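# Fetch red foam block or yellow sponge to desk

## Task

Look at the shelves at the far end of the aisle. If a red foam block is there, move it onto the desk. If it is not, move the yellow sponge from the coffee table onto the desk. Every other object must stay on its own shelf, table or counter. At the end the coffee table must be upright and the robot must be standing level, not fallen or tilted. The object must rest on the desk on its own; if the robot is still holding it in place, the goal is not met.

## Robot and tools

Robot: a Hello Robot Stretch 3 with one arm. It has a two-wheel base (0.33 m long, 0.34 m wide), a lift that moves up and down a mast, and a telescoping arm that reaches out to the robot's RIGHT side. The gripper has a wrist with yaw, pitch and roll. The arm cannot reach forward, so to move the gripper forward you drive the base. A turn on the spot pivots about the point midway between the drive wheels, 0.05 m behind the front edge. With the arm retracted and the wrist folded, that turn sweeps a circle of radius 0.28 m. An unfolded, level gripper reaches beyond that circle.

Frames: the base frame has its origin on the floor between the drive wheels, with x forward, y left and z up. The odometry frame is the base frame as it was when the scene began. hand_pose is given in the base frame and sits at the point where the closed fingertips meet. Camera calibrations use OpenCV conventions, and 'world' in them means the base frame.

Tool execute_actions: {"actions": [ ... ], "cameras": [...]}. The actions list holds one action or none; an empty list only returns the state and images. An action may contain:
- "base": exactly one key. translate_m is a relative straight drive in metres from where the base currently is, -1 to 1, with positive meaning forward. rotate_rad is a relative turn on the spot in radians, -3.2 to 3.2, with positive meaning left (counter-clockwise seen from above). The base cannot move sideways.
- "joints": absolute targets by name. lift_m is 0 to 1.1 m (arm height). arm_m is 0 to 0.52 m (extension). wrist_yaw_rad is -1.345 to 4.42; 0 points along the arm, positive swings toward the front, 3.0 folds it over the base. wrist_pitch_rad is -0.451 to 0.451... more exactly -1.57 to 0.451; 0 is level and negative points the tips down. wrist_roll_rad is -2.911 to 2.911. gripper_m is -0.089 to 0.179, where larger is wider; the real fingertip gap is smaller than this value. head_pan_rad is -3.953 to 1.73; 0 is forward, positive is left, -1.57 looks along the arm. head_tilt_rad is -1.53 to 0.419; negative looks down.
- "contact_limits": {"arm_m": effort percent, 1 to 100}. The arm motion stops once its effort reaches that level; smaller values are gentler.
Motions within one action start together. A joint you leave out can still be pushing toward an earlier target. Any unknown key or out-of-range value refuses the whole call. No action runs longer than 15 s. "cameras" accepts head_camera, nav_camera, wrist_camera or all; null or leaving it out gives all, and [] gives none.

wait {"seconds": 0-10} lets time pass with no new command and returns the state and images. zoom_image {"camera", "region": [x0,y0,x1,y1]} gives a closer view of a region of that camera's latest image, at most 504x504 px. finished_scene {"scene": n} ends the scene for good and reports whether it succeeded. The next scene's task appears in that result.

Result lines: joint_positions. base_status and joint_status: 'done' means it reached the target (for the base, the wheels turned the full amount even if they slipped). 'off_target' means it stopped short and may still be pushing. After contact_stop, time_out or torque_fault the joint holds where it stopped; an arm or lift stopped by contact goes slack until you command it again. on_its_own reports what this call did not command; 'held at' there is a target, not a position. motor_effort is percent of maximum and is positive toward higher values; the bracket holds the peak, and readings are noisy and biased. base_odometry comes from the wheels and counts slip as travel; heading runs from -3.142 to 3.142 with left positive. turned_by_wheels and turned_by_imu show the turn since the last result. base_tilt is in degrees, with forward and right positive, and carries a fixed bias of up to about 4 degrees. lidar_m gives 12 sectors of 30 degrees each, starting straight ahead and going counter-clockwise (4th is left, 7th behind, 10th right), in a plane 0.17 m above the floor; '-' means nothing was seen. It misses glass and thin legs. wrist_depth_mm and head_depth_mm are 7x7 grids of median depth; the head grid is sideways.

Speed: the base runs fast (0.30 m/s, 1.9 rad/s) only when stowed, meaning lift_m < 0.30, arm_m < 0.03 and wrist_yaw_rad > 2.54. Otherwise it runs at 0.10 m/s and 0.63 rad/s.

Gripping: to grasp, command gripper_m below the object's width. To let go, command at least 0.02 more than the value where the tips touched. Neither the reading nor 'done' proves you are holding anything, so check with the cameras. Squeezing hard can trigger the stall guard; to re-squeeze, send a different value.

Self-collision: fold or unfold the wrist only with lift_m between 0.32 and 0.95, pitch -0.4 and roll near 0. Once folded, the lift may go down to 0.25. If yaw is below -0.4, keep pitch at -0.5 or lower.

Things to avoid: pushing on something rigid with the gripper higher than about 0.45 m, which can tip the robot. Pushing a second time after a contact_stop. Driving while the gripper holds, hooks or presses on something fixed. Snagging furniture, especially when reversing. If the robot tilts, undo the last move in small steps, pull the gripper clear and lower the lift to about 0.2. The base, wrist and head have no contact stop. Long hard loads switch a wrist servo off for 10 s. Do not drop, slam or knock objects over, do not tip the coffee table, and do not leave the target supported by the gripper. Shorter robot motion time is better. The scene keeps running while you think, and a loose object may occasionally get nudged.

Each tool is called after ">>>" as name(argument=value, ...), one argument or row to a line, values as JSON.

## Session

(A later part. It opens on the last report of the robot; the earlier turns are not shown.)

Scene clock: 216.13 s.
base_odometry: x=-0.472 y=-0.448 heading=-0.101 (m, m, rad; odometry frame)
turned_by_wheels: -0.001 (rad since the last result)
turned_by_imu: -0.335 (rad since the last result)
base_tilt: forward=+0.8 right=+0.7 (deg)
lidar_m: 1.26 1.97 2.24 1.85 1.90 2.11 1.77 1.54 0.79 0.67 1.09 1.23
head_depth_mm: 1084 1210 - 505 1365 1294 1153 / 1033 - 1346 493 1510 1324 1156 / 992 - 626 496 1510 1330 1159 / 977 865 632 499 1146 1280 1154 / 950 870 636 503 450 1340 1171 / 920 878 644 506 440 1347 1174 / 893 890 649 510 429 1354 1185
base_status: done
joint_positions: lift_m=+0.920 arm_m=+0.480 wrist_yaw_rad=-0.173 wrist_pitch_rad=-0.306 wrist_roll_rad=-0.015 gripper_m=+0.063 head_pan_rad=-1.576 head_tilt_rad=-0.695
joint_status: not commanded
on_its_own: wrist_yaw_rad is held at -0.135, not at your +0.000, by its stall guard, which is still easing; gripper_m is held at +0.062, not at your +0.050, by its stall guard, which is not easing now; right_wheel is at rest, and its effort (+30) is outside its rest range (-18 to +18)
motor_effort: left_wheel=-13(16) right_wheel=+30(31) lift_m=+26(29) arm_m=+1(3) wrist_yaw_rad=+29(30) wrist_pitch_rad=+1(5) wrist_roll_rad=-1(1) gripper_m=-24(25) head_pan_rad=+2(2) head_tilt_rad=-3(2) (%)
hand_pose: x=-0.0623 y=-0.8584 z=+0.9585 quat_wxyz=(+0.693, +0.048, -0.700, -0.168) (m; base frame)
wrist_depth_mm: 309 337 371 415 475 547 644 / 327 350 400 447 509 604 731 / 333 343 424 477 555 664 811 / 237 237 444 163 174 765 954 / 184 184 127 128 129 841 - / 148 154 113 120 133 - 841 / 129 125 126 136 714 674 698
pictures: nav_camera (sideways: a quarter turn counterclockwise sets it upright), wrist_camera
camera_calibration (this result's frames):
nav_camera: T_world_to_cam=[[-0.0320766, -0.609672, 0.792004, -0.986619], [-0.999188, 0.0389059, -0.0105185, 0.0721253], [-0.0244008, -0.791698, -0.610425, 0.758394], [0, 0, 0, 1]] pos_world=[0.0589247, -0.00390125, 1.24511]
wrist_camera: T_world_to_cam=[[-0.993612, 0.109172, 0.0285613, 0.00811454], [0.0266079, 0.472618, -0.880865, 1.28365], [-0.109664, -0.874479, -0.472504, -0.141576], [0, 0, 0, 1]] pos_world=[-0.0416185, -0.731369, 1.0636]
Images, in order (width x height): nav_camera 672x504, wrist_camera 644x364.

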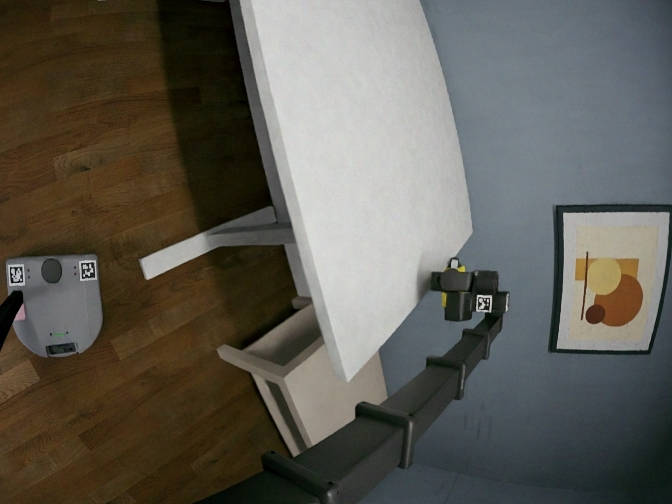

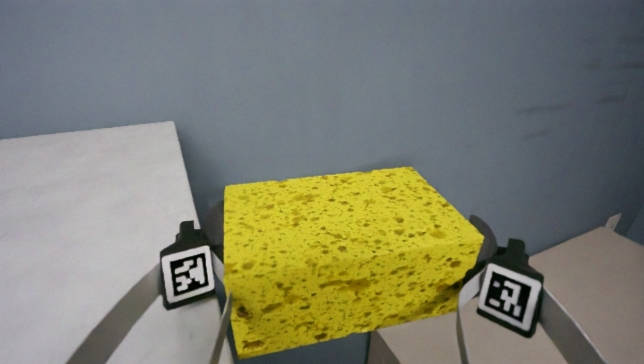

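>>> execute_actions(
  actions=[
    {"base":{"translate_m":-0.08}},
  ],
  cameras=[],
)

>>> execute_actions(
  actions=[
    {"joints":{"lift_m":1.08,"arm_m":0.3,"wrist_yaw_rad":0,"wrist_pitch_rad":-0.1}},
  ],
  cameras=[],
)

>>> execute_actions(
  actions=[
    {"base":{"rotate_rad":0.33}},
  ],
  cameras=["nav_camera","wrist_camera"],
)

Scene clock: 220.77 s.
base_odometry: x=-0.552 y=-0.440 heading=-0.101 (m, m, rad; odometry frame)
turned_by_wheels: +0.000 (rad since the last result)
turned_by_imu: +0.001 (rad since the last result)
base_tilt: forward=+0.6 right=+0.8 (deg)
lidar_m: 1.34 2.05 2.32 1.84 3.64 2.02 1.70 1.47 0.75 0.68 0.68 1.25
head_depth_mm: 1113 1239 - 1213 1129 1295 1151 / 1056 - 1391 1291 1450 1323 1156 / 1013 - 1337 497 1563 1327 1161 / 1000 1117 631 499 1529 1333 1144 / 969 917 637 503 1068 1292 1169 / 941 878 643 506 1476 1351 1176 / 915 887 648 509 453 1355 1183
base_status: done
joint_positions: lift_m=+0.920 arm_m=+0.480 wrist_yaw_rad=-0.190 wrist_pitch_rad=-0.315 wrist_roll_rad=-0.015 gripper_m=+0.063 head_pan_rad=-1.576 head_tilt_rad=-0.695
joint_status: not commanded
on_its_own: wrist_yaw_rad is held at -0.190, not at your +0.000, by its stall guard, which is not easing now; gripper_m is held at +0.062, not at your +0.050, by its stall guard, which is not easing now
motor_effort: left_wheel=+1(9) right_wheel=-1(8) lift_m=+27(27) arm_m=+2(1) wrist_yaw_rad=+1(10) wrist_pitch_rad=+4(4) wrist_roll_rad=-1(1) gripper_m=-20(22) head_pan_rad=+2(2) head_tilt_rad=-2(2) (%)
hand_pose: x=-0.0662 y=-0.8568 z=+0.9563 quat_wxyz=(+0.690, +0.045, -0.700, -0.177) (m; base frame)
wrist_depth_mm: 330 355 397 447 504 595 714 / 345 379 423 478 551 647 783 / 330 399 454 518 607 709 881 / 246 431 475 165 622 839 - / 201 447 127 128 132 938 - / 441 475 113 122 135 860 838 / 471 546 128 141 669 674 701
pictures: none
No camera images: the call's "cameras" was empty. Leave "cameras" out to get every camera's image.

Scene clock: 223.33 s.
base_odometry: x=-0.552 y=-0.440 heading=-0.101 (m, m, rad; odometry frame)
turned_by_wheels: +0.000 (rad since the last result)
turned_by_imu: +0.000 (rad since the last result)
base_tilt: forward=+0.7 right=+0.8 (deg)
lidar_m: 1.35 2.05 2.33 1.85 3.62 2.02 1.69 1.47 0.75 0.68 0.68 1.26
head_depth_mm: 1128 1267 1425 1211 1123 1291 1154 / 1110 1219 1386 1290 1448 1329 1156 / - 1180 1342 497 1552 1331 1163 / 1006 1138 633 499 1529 1340 1144 / 979 919 637 502 1086 1287 1169 / 943 876 642 505 1473 1350 1178 / 913 888 647 508 453 1361 1181
base_status: not commanded
joint_positions: lift_m=+1.080 arm_m=+0.300 wrist_yaw_rad=-0.001 wrist_pitch_rad=-0.121 wrist_roll_rad=-0.015 gripper_m=+0.063 head_pan_rad=-1.576 head_tilt_rad=-0.695
joint_status: all done
on_its_own: gripper_m is held at +0.062, not at your +0.050, by its stall guard, which is not easing now
motor_effort: left_wheel=+1(1) right_wheel=-1(1) lift_m=+29(33) arm_m=-3(6) wrist_yaw_rad=+1(5) wrist_pitch_rad=+6(7) wrist_roll_rad=-1(1) gripper_m=-20(21) head_pan_rad=+2(2) head_tilt_rad=-1(1) (%)
hand_pose: x=-0.0218 y=-0.6967 z=+1.1635 quat_wxyz=(+0.711, +0.043, -0.700, -0.043) (m; base frame)
wrist_depth_mm: 478 509 520 561 604 661 730 / 501 520 555 598 624 701 782 / 515 548 591 617 678 738 829 / 530 583 599 165 699 792 860 / 558 588 127 128 131 848 931 / 470 508 112 122 137 922 - / 394 384 128 141 853 962 -
pictures: none
No camera images: the call's "cameras" was empty. Leave "cameras" out to get every camera's image.

Scene clock: 225.23 s.
base_odometry: x=-0.552 y=-0.440 heading=+0.229 (m, m, rad; odometry frame)
turned_by_wheels: +0.330 (rad since the last result)
turned_by_imu: +0.334 (rad since the last result)
base_tilt: forward=+0.7 right=+0.7 (deg)
lidar_m: 2.04 2.13 1.84 1.78 1.85 1.75 1.69 0.77 0.75 0.68 1.16 1.34
head_depth_mm: 967 1076 638 488 1502 1320 1153 / 983 841 621 493 1511 1326 1155 / - 846 627 496 1093 1295 1141 / 968 857 631 498 1495 1335 1165 / 966 868 637 502 1498 1340 1168 / 952 877 643 505 1511 1350 1178 / 952 885 648 509 1520 1357 1181
base_status: done
joint_positions: lift_m=+1.080 arm_m=+0.300 wrist_yaw_rad=-0.001 wrist_pitch_rad=-0.121 wrist_roll_rad=-0.015 gripper_m=+0.063 head_pan_rad=-1.576 head_tilt_rad=-0.695
joint_status: not commanded
on_its_own: gripper_m is held at +0.062, not at your +0.050, by its stall guard, which is not easing now
motor_effort: left_wheel=+0(4) right_wheel=+1(7) lift_m=+30(29) arm_m=-4(3) wrist_yaw_rad=+1(2) wrist_pitch_rad=+6(6) wrist_roll_rad=-1(1) gripper_m=-20(20) head_pan_rad=+2(2) head_tilt_rad=-1(2) (%)
hand_pose: x=-0.0218 y=-0.6967 z=+1.1635 quat_wxyz=(+0.711, +0.043, -0.700, -0.043) (m; base frame)
wrist_depth_mm: 557 542 531 529 503 485 480 / 567 570 570 547 547 512 496 / 621 605 584 575 559 560 539 / 649 639 608 165 576 581 581 / 621 668 127 129 132 604 598 / 479 502 113 122 136 629 638 / 399 378 128 141 389 667 656
pictures: nav_camera (sideways: a quarter turn counterclockwise sets it upright), wrist_camera
camera_calibration (this result's frames):
nav_camera: T_world_to_cam=[[-0.0320769, -0.609672, 0.792004, -0.986619], [-0.999188, 0.0389063, -0.0105185, 0.0721253], [-0.0244011, -0.791698, -0.610425, 0.758394], [0, 0, 0, 1]] pos_world=[0.0589247, -0.00390128, 1.24511]
wrist_camera: T_world_to_cam=[[-0.997633, -0.0559976, 0.0399079, -0.103502], [-0.0549744, 0.300888, -0.952074, 1.34816], [0.0413061, -0.952014, -0.303254, -0.146485], [0, 0, 0, 1]] pos_world=[-0.0230917, -0.550898, 1.24326]
Images, in order (width x height): nav_camera 672x504, wrist_camera 644x364.

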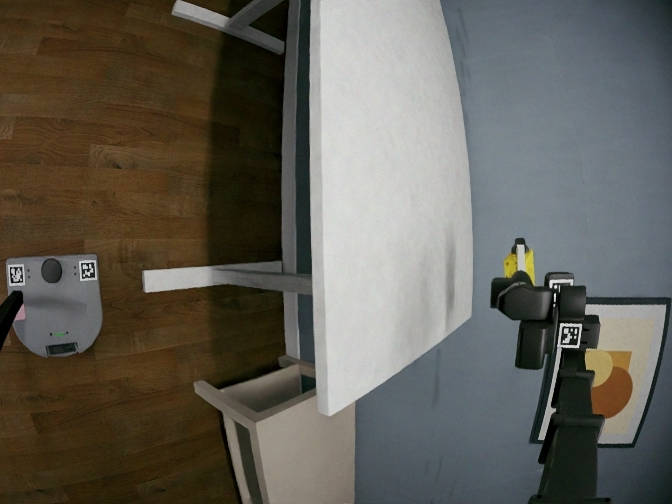

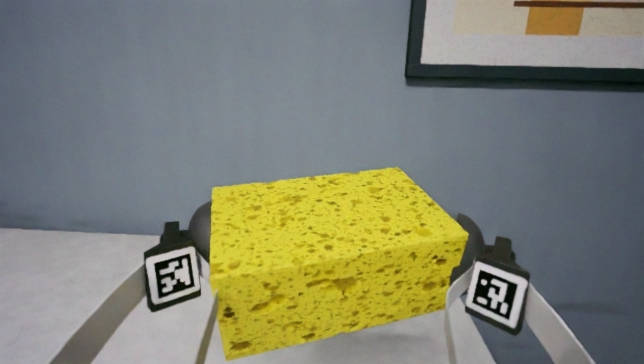

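>>> execute_actions(
  actions=[
    {"base":{"translate_m":0.4}},
  ],
  cameras=[],
)

>>> execute_actions(
  actions=[
    {"joints":{"lift_m":0.95}},
  ],
  cameras=["nav_camera","wrist_camera"],
)

Scene clock: 232.87 s.
base_odometry: x=-0.162 y=-0.349 heading=+0.229 (m, m, rad; odometry frame)
turned_by_wheels: +0.000 (rad since the last result)
turned_by_imu: -0.002 (rad since the last result)
base_tilt: forward=+0.7 right=+0.8 (deg)
lidar_m: 1.64 1.72 1.84 1.77 1.85 2.17 2.09 1.07 0.81 1.12 1.07 1.02
head_depth_mm: 970 830 615 489 1472 1307 1151 / 987 839 621 493 1517 1326 1155 / - 846 626 495 1519 1326 1163 / 971 854 631 499 1489 1337 1168 / 973 870 637 502 1505 1344 1169 / 953 879 643 507 1515 1347 1175 / 956 889 649 509 1517 1356 1181
base_status: done
joint_positions: lift_m=+1.080 arm_m=+0.300 wrist_yaw_rad=-0.001 wrist_pitch_rad=-0.121 wrist_roll_rad=-0.015 gripper_m=+0.063 head_pan_rad=-1.576 head_tilt_rad=-0.695
joint_status: not commanded
on_its_own: gripper_m is held at +0.062, not at your +0.050, by its stall guard, which is not easing now
motor_effort: left_wheel=+0(3) right_wheel=+1(8) lift_m=+30(29) arm_m=-3(4) wrist_yaw_rad=+2(1) wrist_pitch_rad=+6(6) wrist_roll_rad=-1(1) gripper_m=-21(21) head_pan_rad=+3(3) head_tilt_rad=-1(2) (%)
hand_pose: x=-0.0218 y=-0.6967 z=+1.1635 quat_wxyz=(+0.711, +0.043, -0.700, -0.043) (m; base frame)
wrist_depth_mm: 548 543 529 527 525 516 508 / 584 576 557 557 552 540 527 / 597 598 592 579 563 560 550 / 652 636 605 166 586 569 576 / 634 644 127 128 131 606 605 / 477 507 113 122 136 526 496 / 395 380 128 140 389 379 401
pictures: none
No camera images: the call's "cameras" was empty. Leave "cameras" out to get every camera's image.

Scene clock: 234.87 s.
base_odometry: x=-0.162 y=-0.349 heading=+0.229 (m, m, rad; odometry frame)
turned_by_wheels: +0.000 (rad since the last result)
turned_by_imu: +0.000 (rad since the last result)
base_tilt: forward=+0.7 right=+0.8 (deg)
lidar_m: 1.64 1.72 1.83 1.78 1.85 2.17 2.09 1.07 0.81 1.12 1.07 1.02
head_depth_mm: 955 - 616 488 1473 1307 1156 / 941 - 596 492 1508 1327 1153 / 942 - 583 496 1520 1327 1162 / 956 626 609 499 1494 1335 1165 / 954 873 637 502 1506 1343 1171 / 955 876 643 506 1513 1349 1177 / 957 889 648 509 1519 1351 1182
base_status: not commanded
joint_positions: lift_m=+0.950 arm_m=+0.300 wrist_yaw_rad=-0.001 wrist_pitch_rad=-0.121 wrist_roll_rad=-0.015 gripper_m=+0.063 head_pan_rad=-1.576 head_tilt_rad=-0.695
joint_status: all done
on_its_own: gripper_m is held at +0.062, not at your +0.050, by its stall guard, which is not easing now
motor_effort: left_wheel=-1(0) right_wheel=+1(0) lift_m=+18(25) arm_m=-3(4) wrist_yaw_rad=+2(2) wrist_pitch_rad=+6(6) wrist_roll_rad=-1(1) gripper_m=-21(20) head_pan_rad=+2(3) head_tilt_rad=-1(1) (%)
hand_pose: x=-0.0218 y=-0.6967 z=+1.0341 quat_wxyz=(+0.711, +0.043, -0.700, -0.043) (m; base frame)
wrist_depth_mm: 558 542 542 536 514 513 504 / 587 578 560 558 550 540 531 / 622 598 587 576 572 557 554 / 519 538 544 165 516 573 565 / 348 353 128 128 131 388 382 / 265 277 112 122 136 293 277 / 218 211 128 141 219 212 223
pictures: nav_camera (sideways: a quarter turn counterclockwise sets it upright), wrist_camera
camera_calibration (this result's frames):
nav_camera: T_world_to_cam=[[-0.0320767, -0.609672, 0.792004, -0.986619], [-0.999188, 0.0389061, -0.0105185, 0.0721253], [-0.0244009, -0.791698, -0.610425, 0.758394], [0, 0, 0, 1]] pos_world=[0.0589247, -0.00390125, 1.24511]
wrist_camera: T_world_to_cam=[[-0.997633, -0.0559958, 0.0399104, -0.0983386], [-0.0549744, 0.300844, -0.952087, 1.22494], [0.0413061, -0.952028, -0.30321, -0.185787], [0, 0, 0, 1]] pos_world=[-0.0230917, -0.550896, 1.11384]
Images, in order (width x height): nav_camera 672x504, wrist_camera 644x364.

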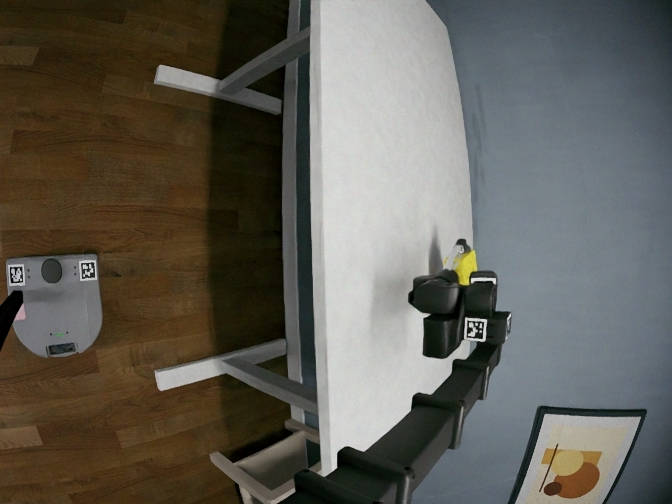

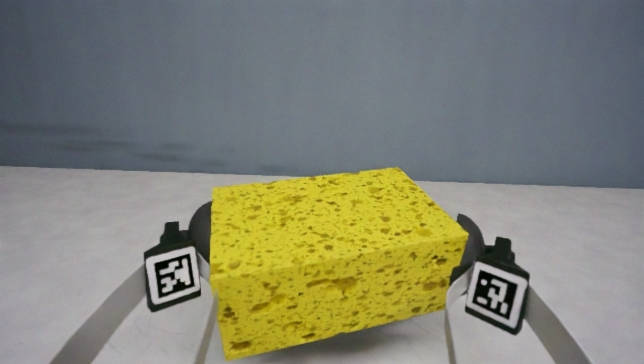

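>>> execute_actions(
  actions=[
    {"joints":{"lift_m":0.9,"arm_m":0.2}},
  ],
  cameras=["wrist_camera"],
)

>>> execute_actions(
  actions=[
    {"joints":{"gripper_m":0.179}},
  ],
  cameras=[],
)

>>> execute_actions(
  actions=[
    {"joints":{"lift_m":1.0}},
  ],
  cameras=["nav_camera","wrist_camera"],
)

Scene clock: 240.47 s.
base_odometry: x=-0.162 y=-0.349 heading=+0.229 (m, m, rad; odometry frame)
turned_by_wheels: +0.000 (rad since the last result)
turned_by_imu: +0.000 (rad since the last result)
base_tilt: forward=+0.6 right=+0.7 (deg)
lidar_m: 1.64 1.72 1.83 1.78 1.85 2.17 2.09 1.07 0.81 1.12 1.07 1.02
head_depth_mm: 955 830 - 462 1471 1309 1155 / 955 840 - - 1512 1325 1158 / 956 851 - - 1513 1329 1160 / 956 858 585 486 1492 1336 1165 / 956 869 636 502 1497 1343 1168 / 955 880 643 506 1504 1347 1176 / 956 890 648 509 1513 1357 1185
base_status: not commanded
joint_positions: lift_m=+0.900 arm_m=+0.200 wrist_yaw_rad=-0.001 wrist_pitch_rad=-0.121 wrist_roll_rad=-0.015 gripper_m=+0.063 head_pan_rad=-1.576 head_tilt_rad=-0.695
joint_status: all done
on_its_own: gripper_m is held at +0.062, not at your +0.050, by its stall guard, which is not easing now
motor_effort: left_wheel=-1(0) right_wheel=+0(1) lift_m=+18(12) arm_m=-4(3) wrist_yaw_rad=+1(1) wrist_pitch_rad=+6(6) wrist_roll_rad=-1(1) gripper_m=-21(20) head_pan_rad=+3(1) head_tilt_rad=+0(2) (%)
hand_pose: x=-0.0218 y=-0.5967 z=+0.9841 quat_wxyz=(+0.711, +0.043, -0.700, -0.043) (m; base frame)
wrist_depth_mm: 665 649 626 630 615 605 585 / 674 679 654 655 646 636 607 / 712 685 680 675 664 648 659 / 362 367 383 165 361 394 411 / 242 248 127 128 132 272 264 / 183 193 113 122 136 204 194 / 152 148 129 139 151 146 153
pictures: wrist_camera
camera_calibration (this result's frames):
wrist_camera: T_world_to_cam=[[-0.997632, -0.0560088, 0.039916, -0.0907544], [-0.0549796, 0.30075, -0.952117, 1.14725], [0.0413222, -0.952057, -0.303117, -0.105861], [0, 0, 0, 1]] pos_world=[-0.0230899, -0.450903, 1.06385]
Images, in order (width x height): wrist_camera 644x364.

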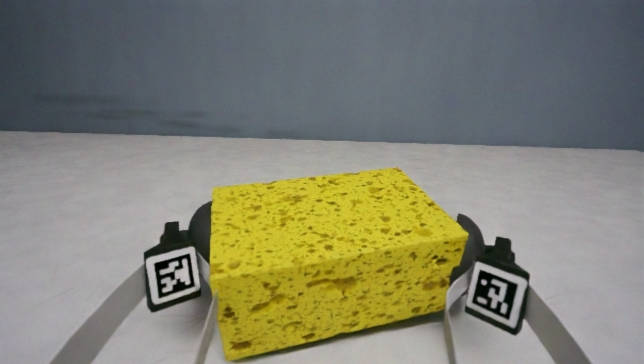

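Scene clock: 242.10 s.
base_odometry: x=-0.162 y=-0.349 heading=+0.229 (m, m, rad; odometry frame)
turned_by_wheels: +0.000 (rad since the last result)
turned_by_imu: +0.000 (rad since the last result)
base_tilt: forward=+0.8 right=+0.7 (deg)
lidar_m: 1.65 1.72 1.84 1.78 1.85 2.16 2.09 1.07 0.81 1.12 1.07 1.02
head_depth_mm: 952 828 - 462 1470 1303 1156 / 954 840 - - 1510 1319 1157 / 955 849 - - 1522 1326 1162 / 955 856 594 485 1494 1337 1162 / 956 870 635 502 1503 1340 1170 / 957 878 643 507 1512 1348 1178 / 958 889 647 509 1519 1353 1181
base_status: not commanded
joint_positions: lift_m=+0.900 arm_m=+0.200 wrist_yaw_rad=-0.001 wrist_pitch_rad=-0.121 wrist_roll_rad=-0.015 gripper_m=+0.179 head_pan_rad=-1.576 head_tilt_rad=-0.695
joint_status: all done
motor_effort: left_wheel=-1(1) right_wheel=+0(1) lift_m=+18(18) arm_m=-4(4) wrist_yaw_rad=+1(1) wrist_pitch_rad=+6(6) wrist_roll_rad=-1(1) gripper_m=+0(83) head_pan_rad=+1(3) head_tilt_rad=-2(1) (%)
hand_pose: x=-0.0218 y=-0.5967 z=+0.9841 quat_wxyz=(+0.711, +0.043, -0.700, -0.043) (m; base frame)
wrist_depth_mm: 660 632 632 623 610 600 589 / 681 663 657 644 641 630 620 / 706 708 680 679 657 661 633 / 365 371 381 390 395 397 411 / 244 263 161 152 165 261 263 / - 176 120 126 141 192 204 / 146 147 125 132 145 152 144
pictures: none
No camera images: the call's "cameras" was empty. Leave "cameras" out to get every camera's image.

Scene clock: 243.83 s.
base_odometry: x=-0.162 y=-0.349 heading=+0.229 (m, m, rad; odometry frame)
turned_by_wheels: +0.000 (rad since the last result)
turned_by_imu: +0.000 (rad since the last result)
base_tilt: forward=+0.7 right=+0.7 (deg)
lidar_m: 1.64 1.72 1.83 1.78 1.85 2.17 2.09 1.07 0.81 1.12 1.07 1.02
head_depth_mm: 926 830 575 490 1475 1308 1150 / - - 568 492 1521 1322 1155 / 932 - - 495 1521 1331 1161 / 939 887 588 499 1492 1336 1165 / 955 886 637 502 1505 1344 1170 / 957 880 642 506 1507 1346 1172 / 955 891 649 509 1514 1359 1177
base_status: not commanded
joint_positions: lift_m=+1.000 arm_m=+0.200 wrist_yaw_rad=-0.001 wrist_pitch_rad=-0.120 wrist_roll_rad=-0.015 gripper_m=+0.179 head_pan_rad=-1.576 head_tilt_rad=-0.695
joint_status: all done
motor_effort: left_wheel=+0(0) right_wheel=+1(1) lift_m=+30(30) arm_m=-4(3) wrist_yaw_rad=+1(1) wrist_pitch_rad=+6(6) wrist_roll_rad=-1(1) gripper_m=-1(1) head_pan_rad=+2(2) head_tilt_rad=-2(2) (%)
hand_pose: x=-0.0218 y=-0.5968 z=+1.0838 quat_wxyz=(+0.711, +0.043, -0.700, -0.043) (m; base frame)
wrist_depth_mm: 661 647 630 626 612 609 583 / 676 675 674 644 627 633 617 / 722 698 687 684 671 666 643 / 680 697 713 693 683 681 665 / 459 500 470 478 485 486 497 / 363 330 354 358 358 361 387 / 266 279 279 282 287 290 273
pictures: nav_camera (sideways: a quarter turn counterclockwise sets it upright), wrist_camera
camera_calibration (this result's frames):
nav_camera: T_world_to_cam=[[-0.0320768, -0.609672, 0.792004, -0.986619], [-0.999188, 0.0389062, -0.0105185, 0.0721253], [-0.024401, -0.791698, -0.610425, 0.758394], [0, 0, 0, 1]] pos_world=[0.0589247, -0.00390126, 1.24511]
wrist_camera: T_world_to_cam=[[-0.997632, -0.0559639, 0.0399802, -0.0947809], [-0.0549809, 0.299682, -0.952453, 1.24194], [0.0413216, -0.952396, -0.30205, -0.0770498], [0, 0, 0, 1]] pos_world=[-0.0230898, -0.450873, 1.1634]
Images, in order (width x height): nav_camera 672x504, wrist_camera 644x364.

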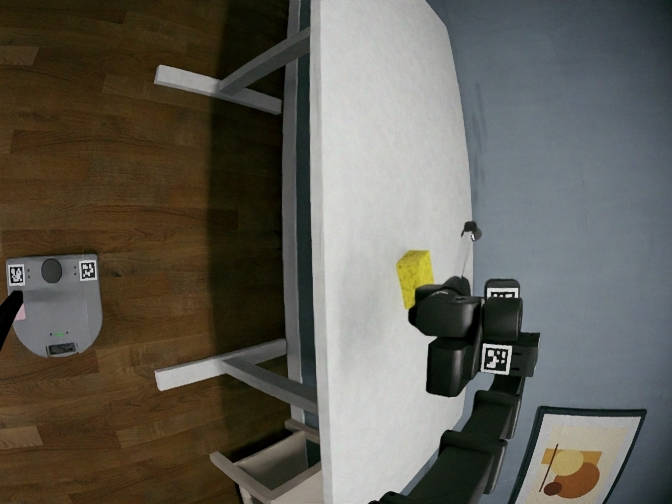

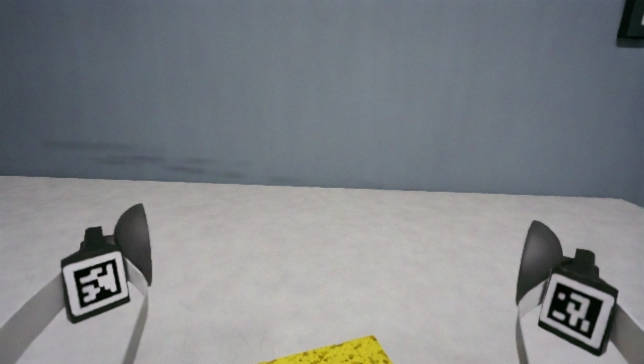

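>>> finished_scene(
  scene=2,
)

The scene is finished: the task was done.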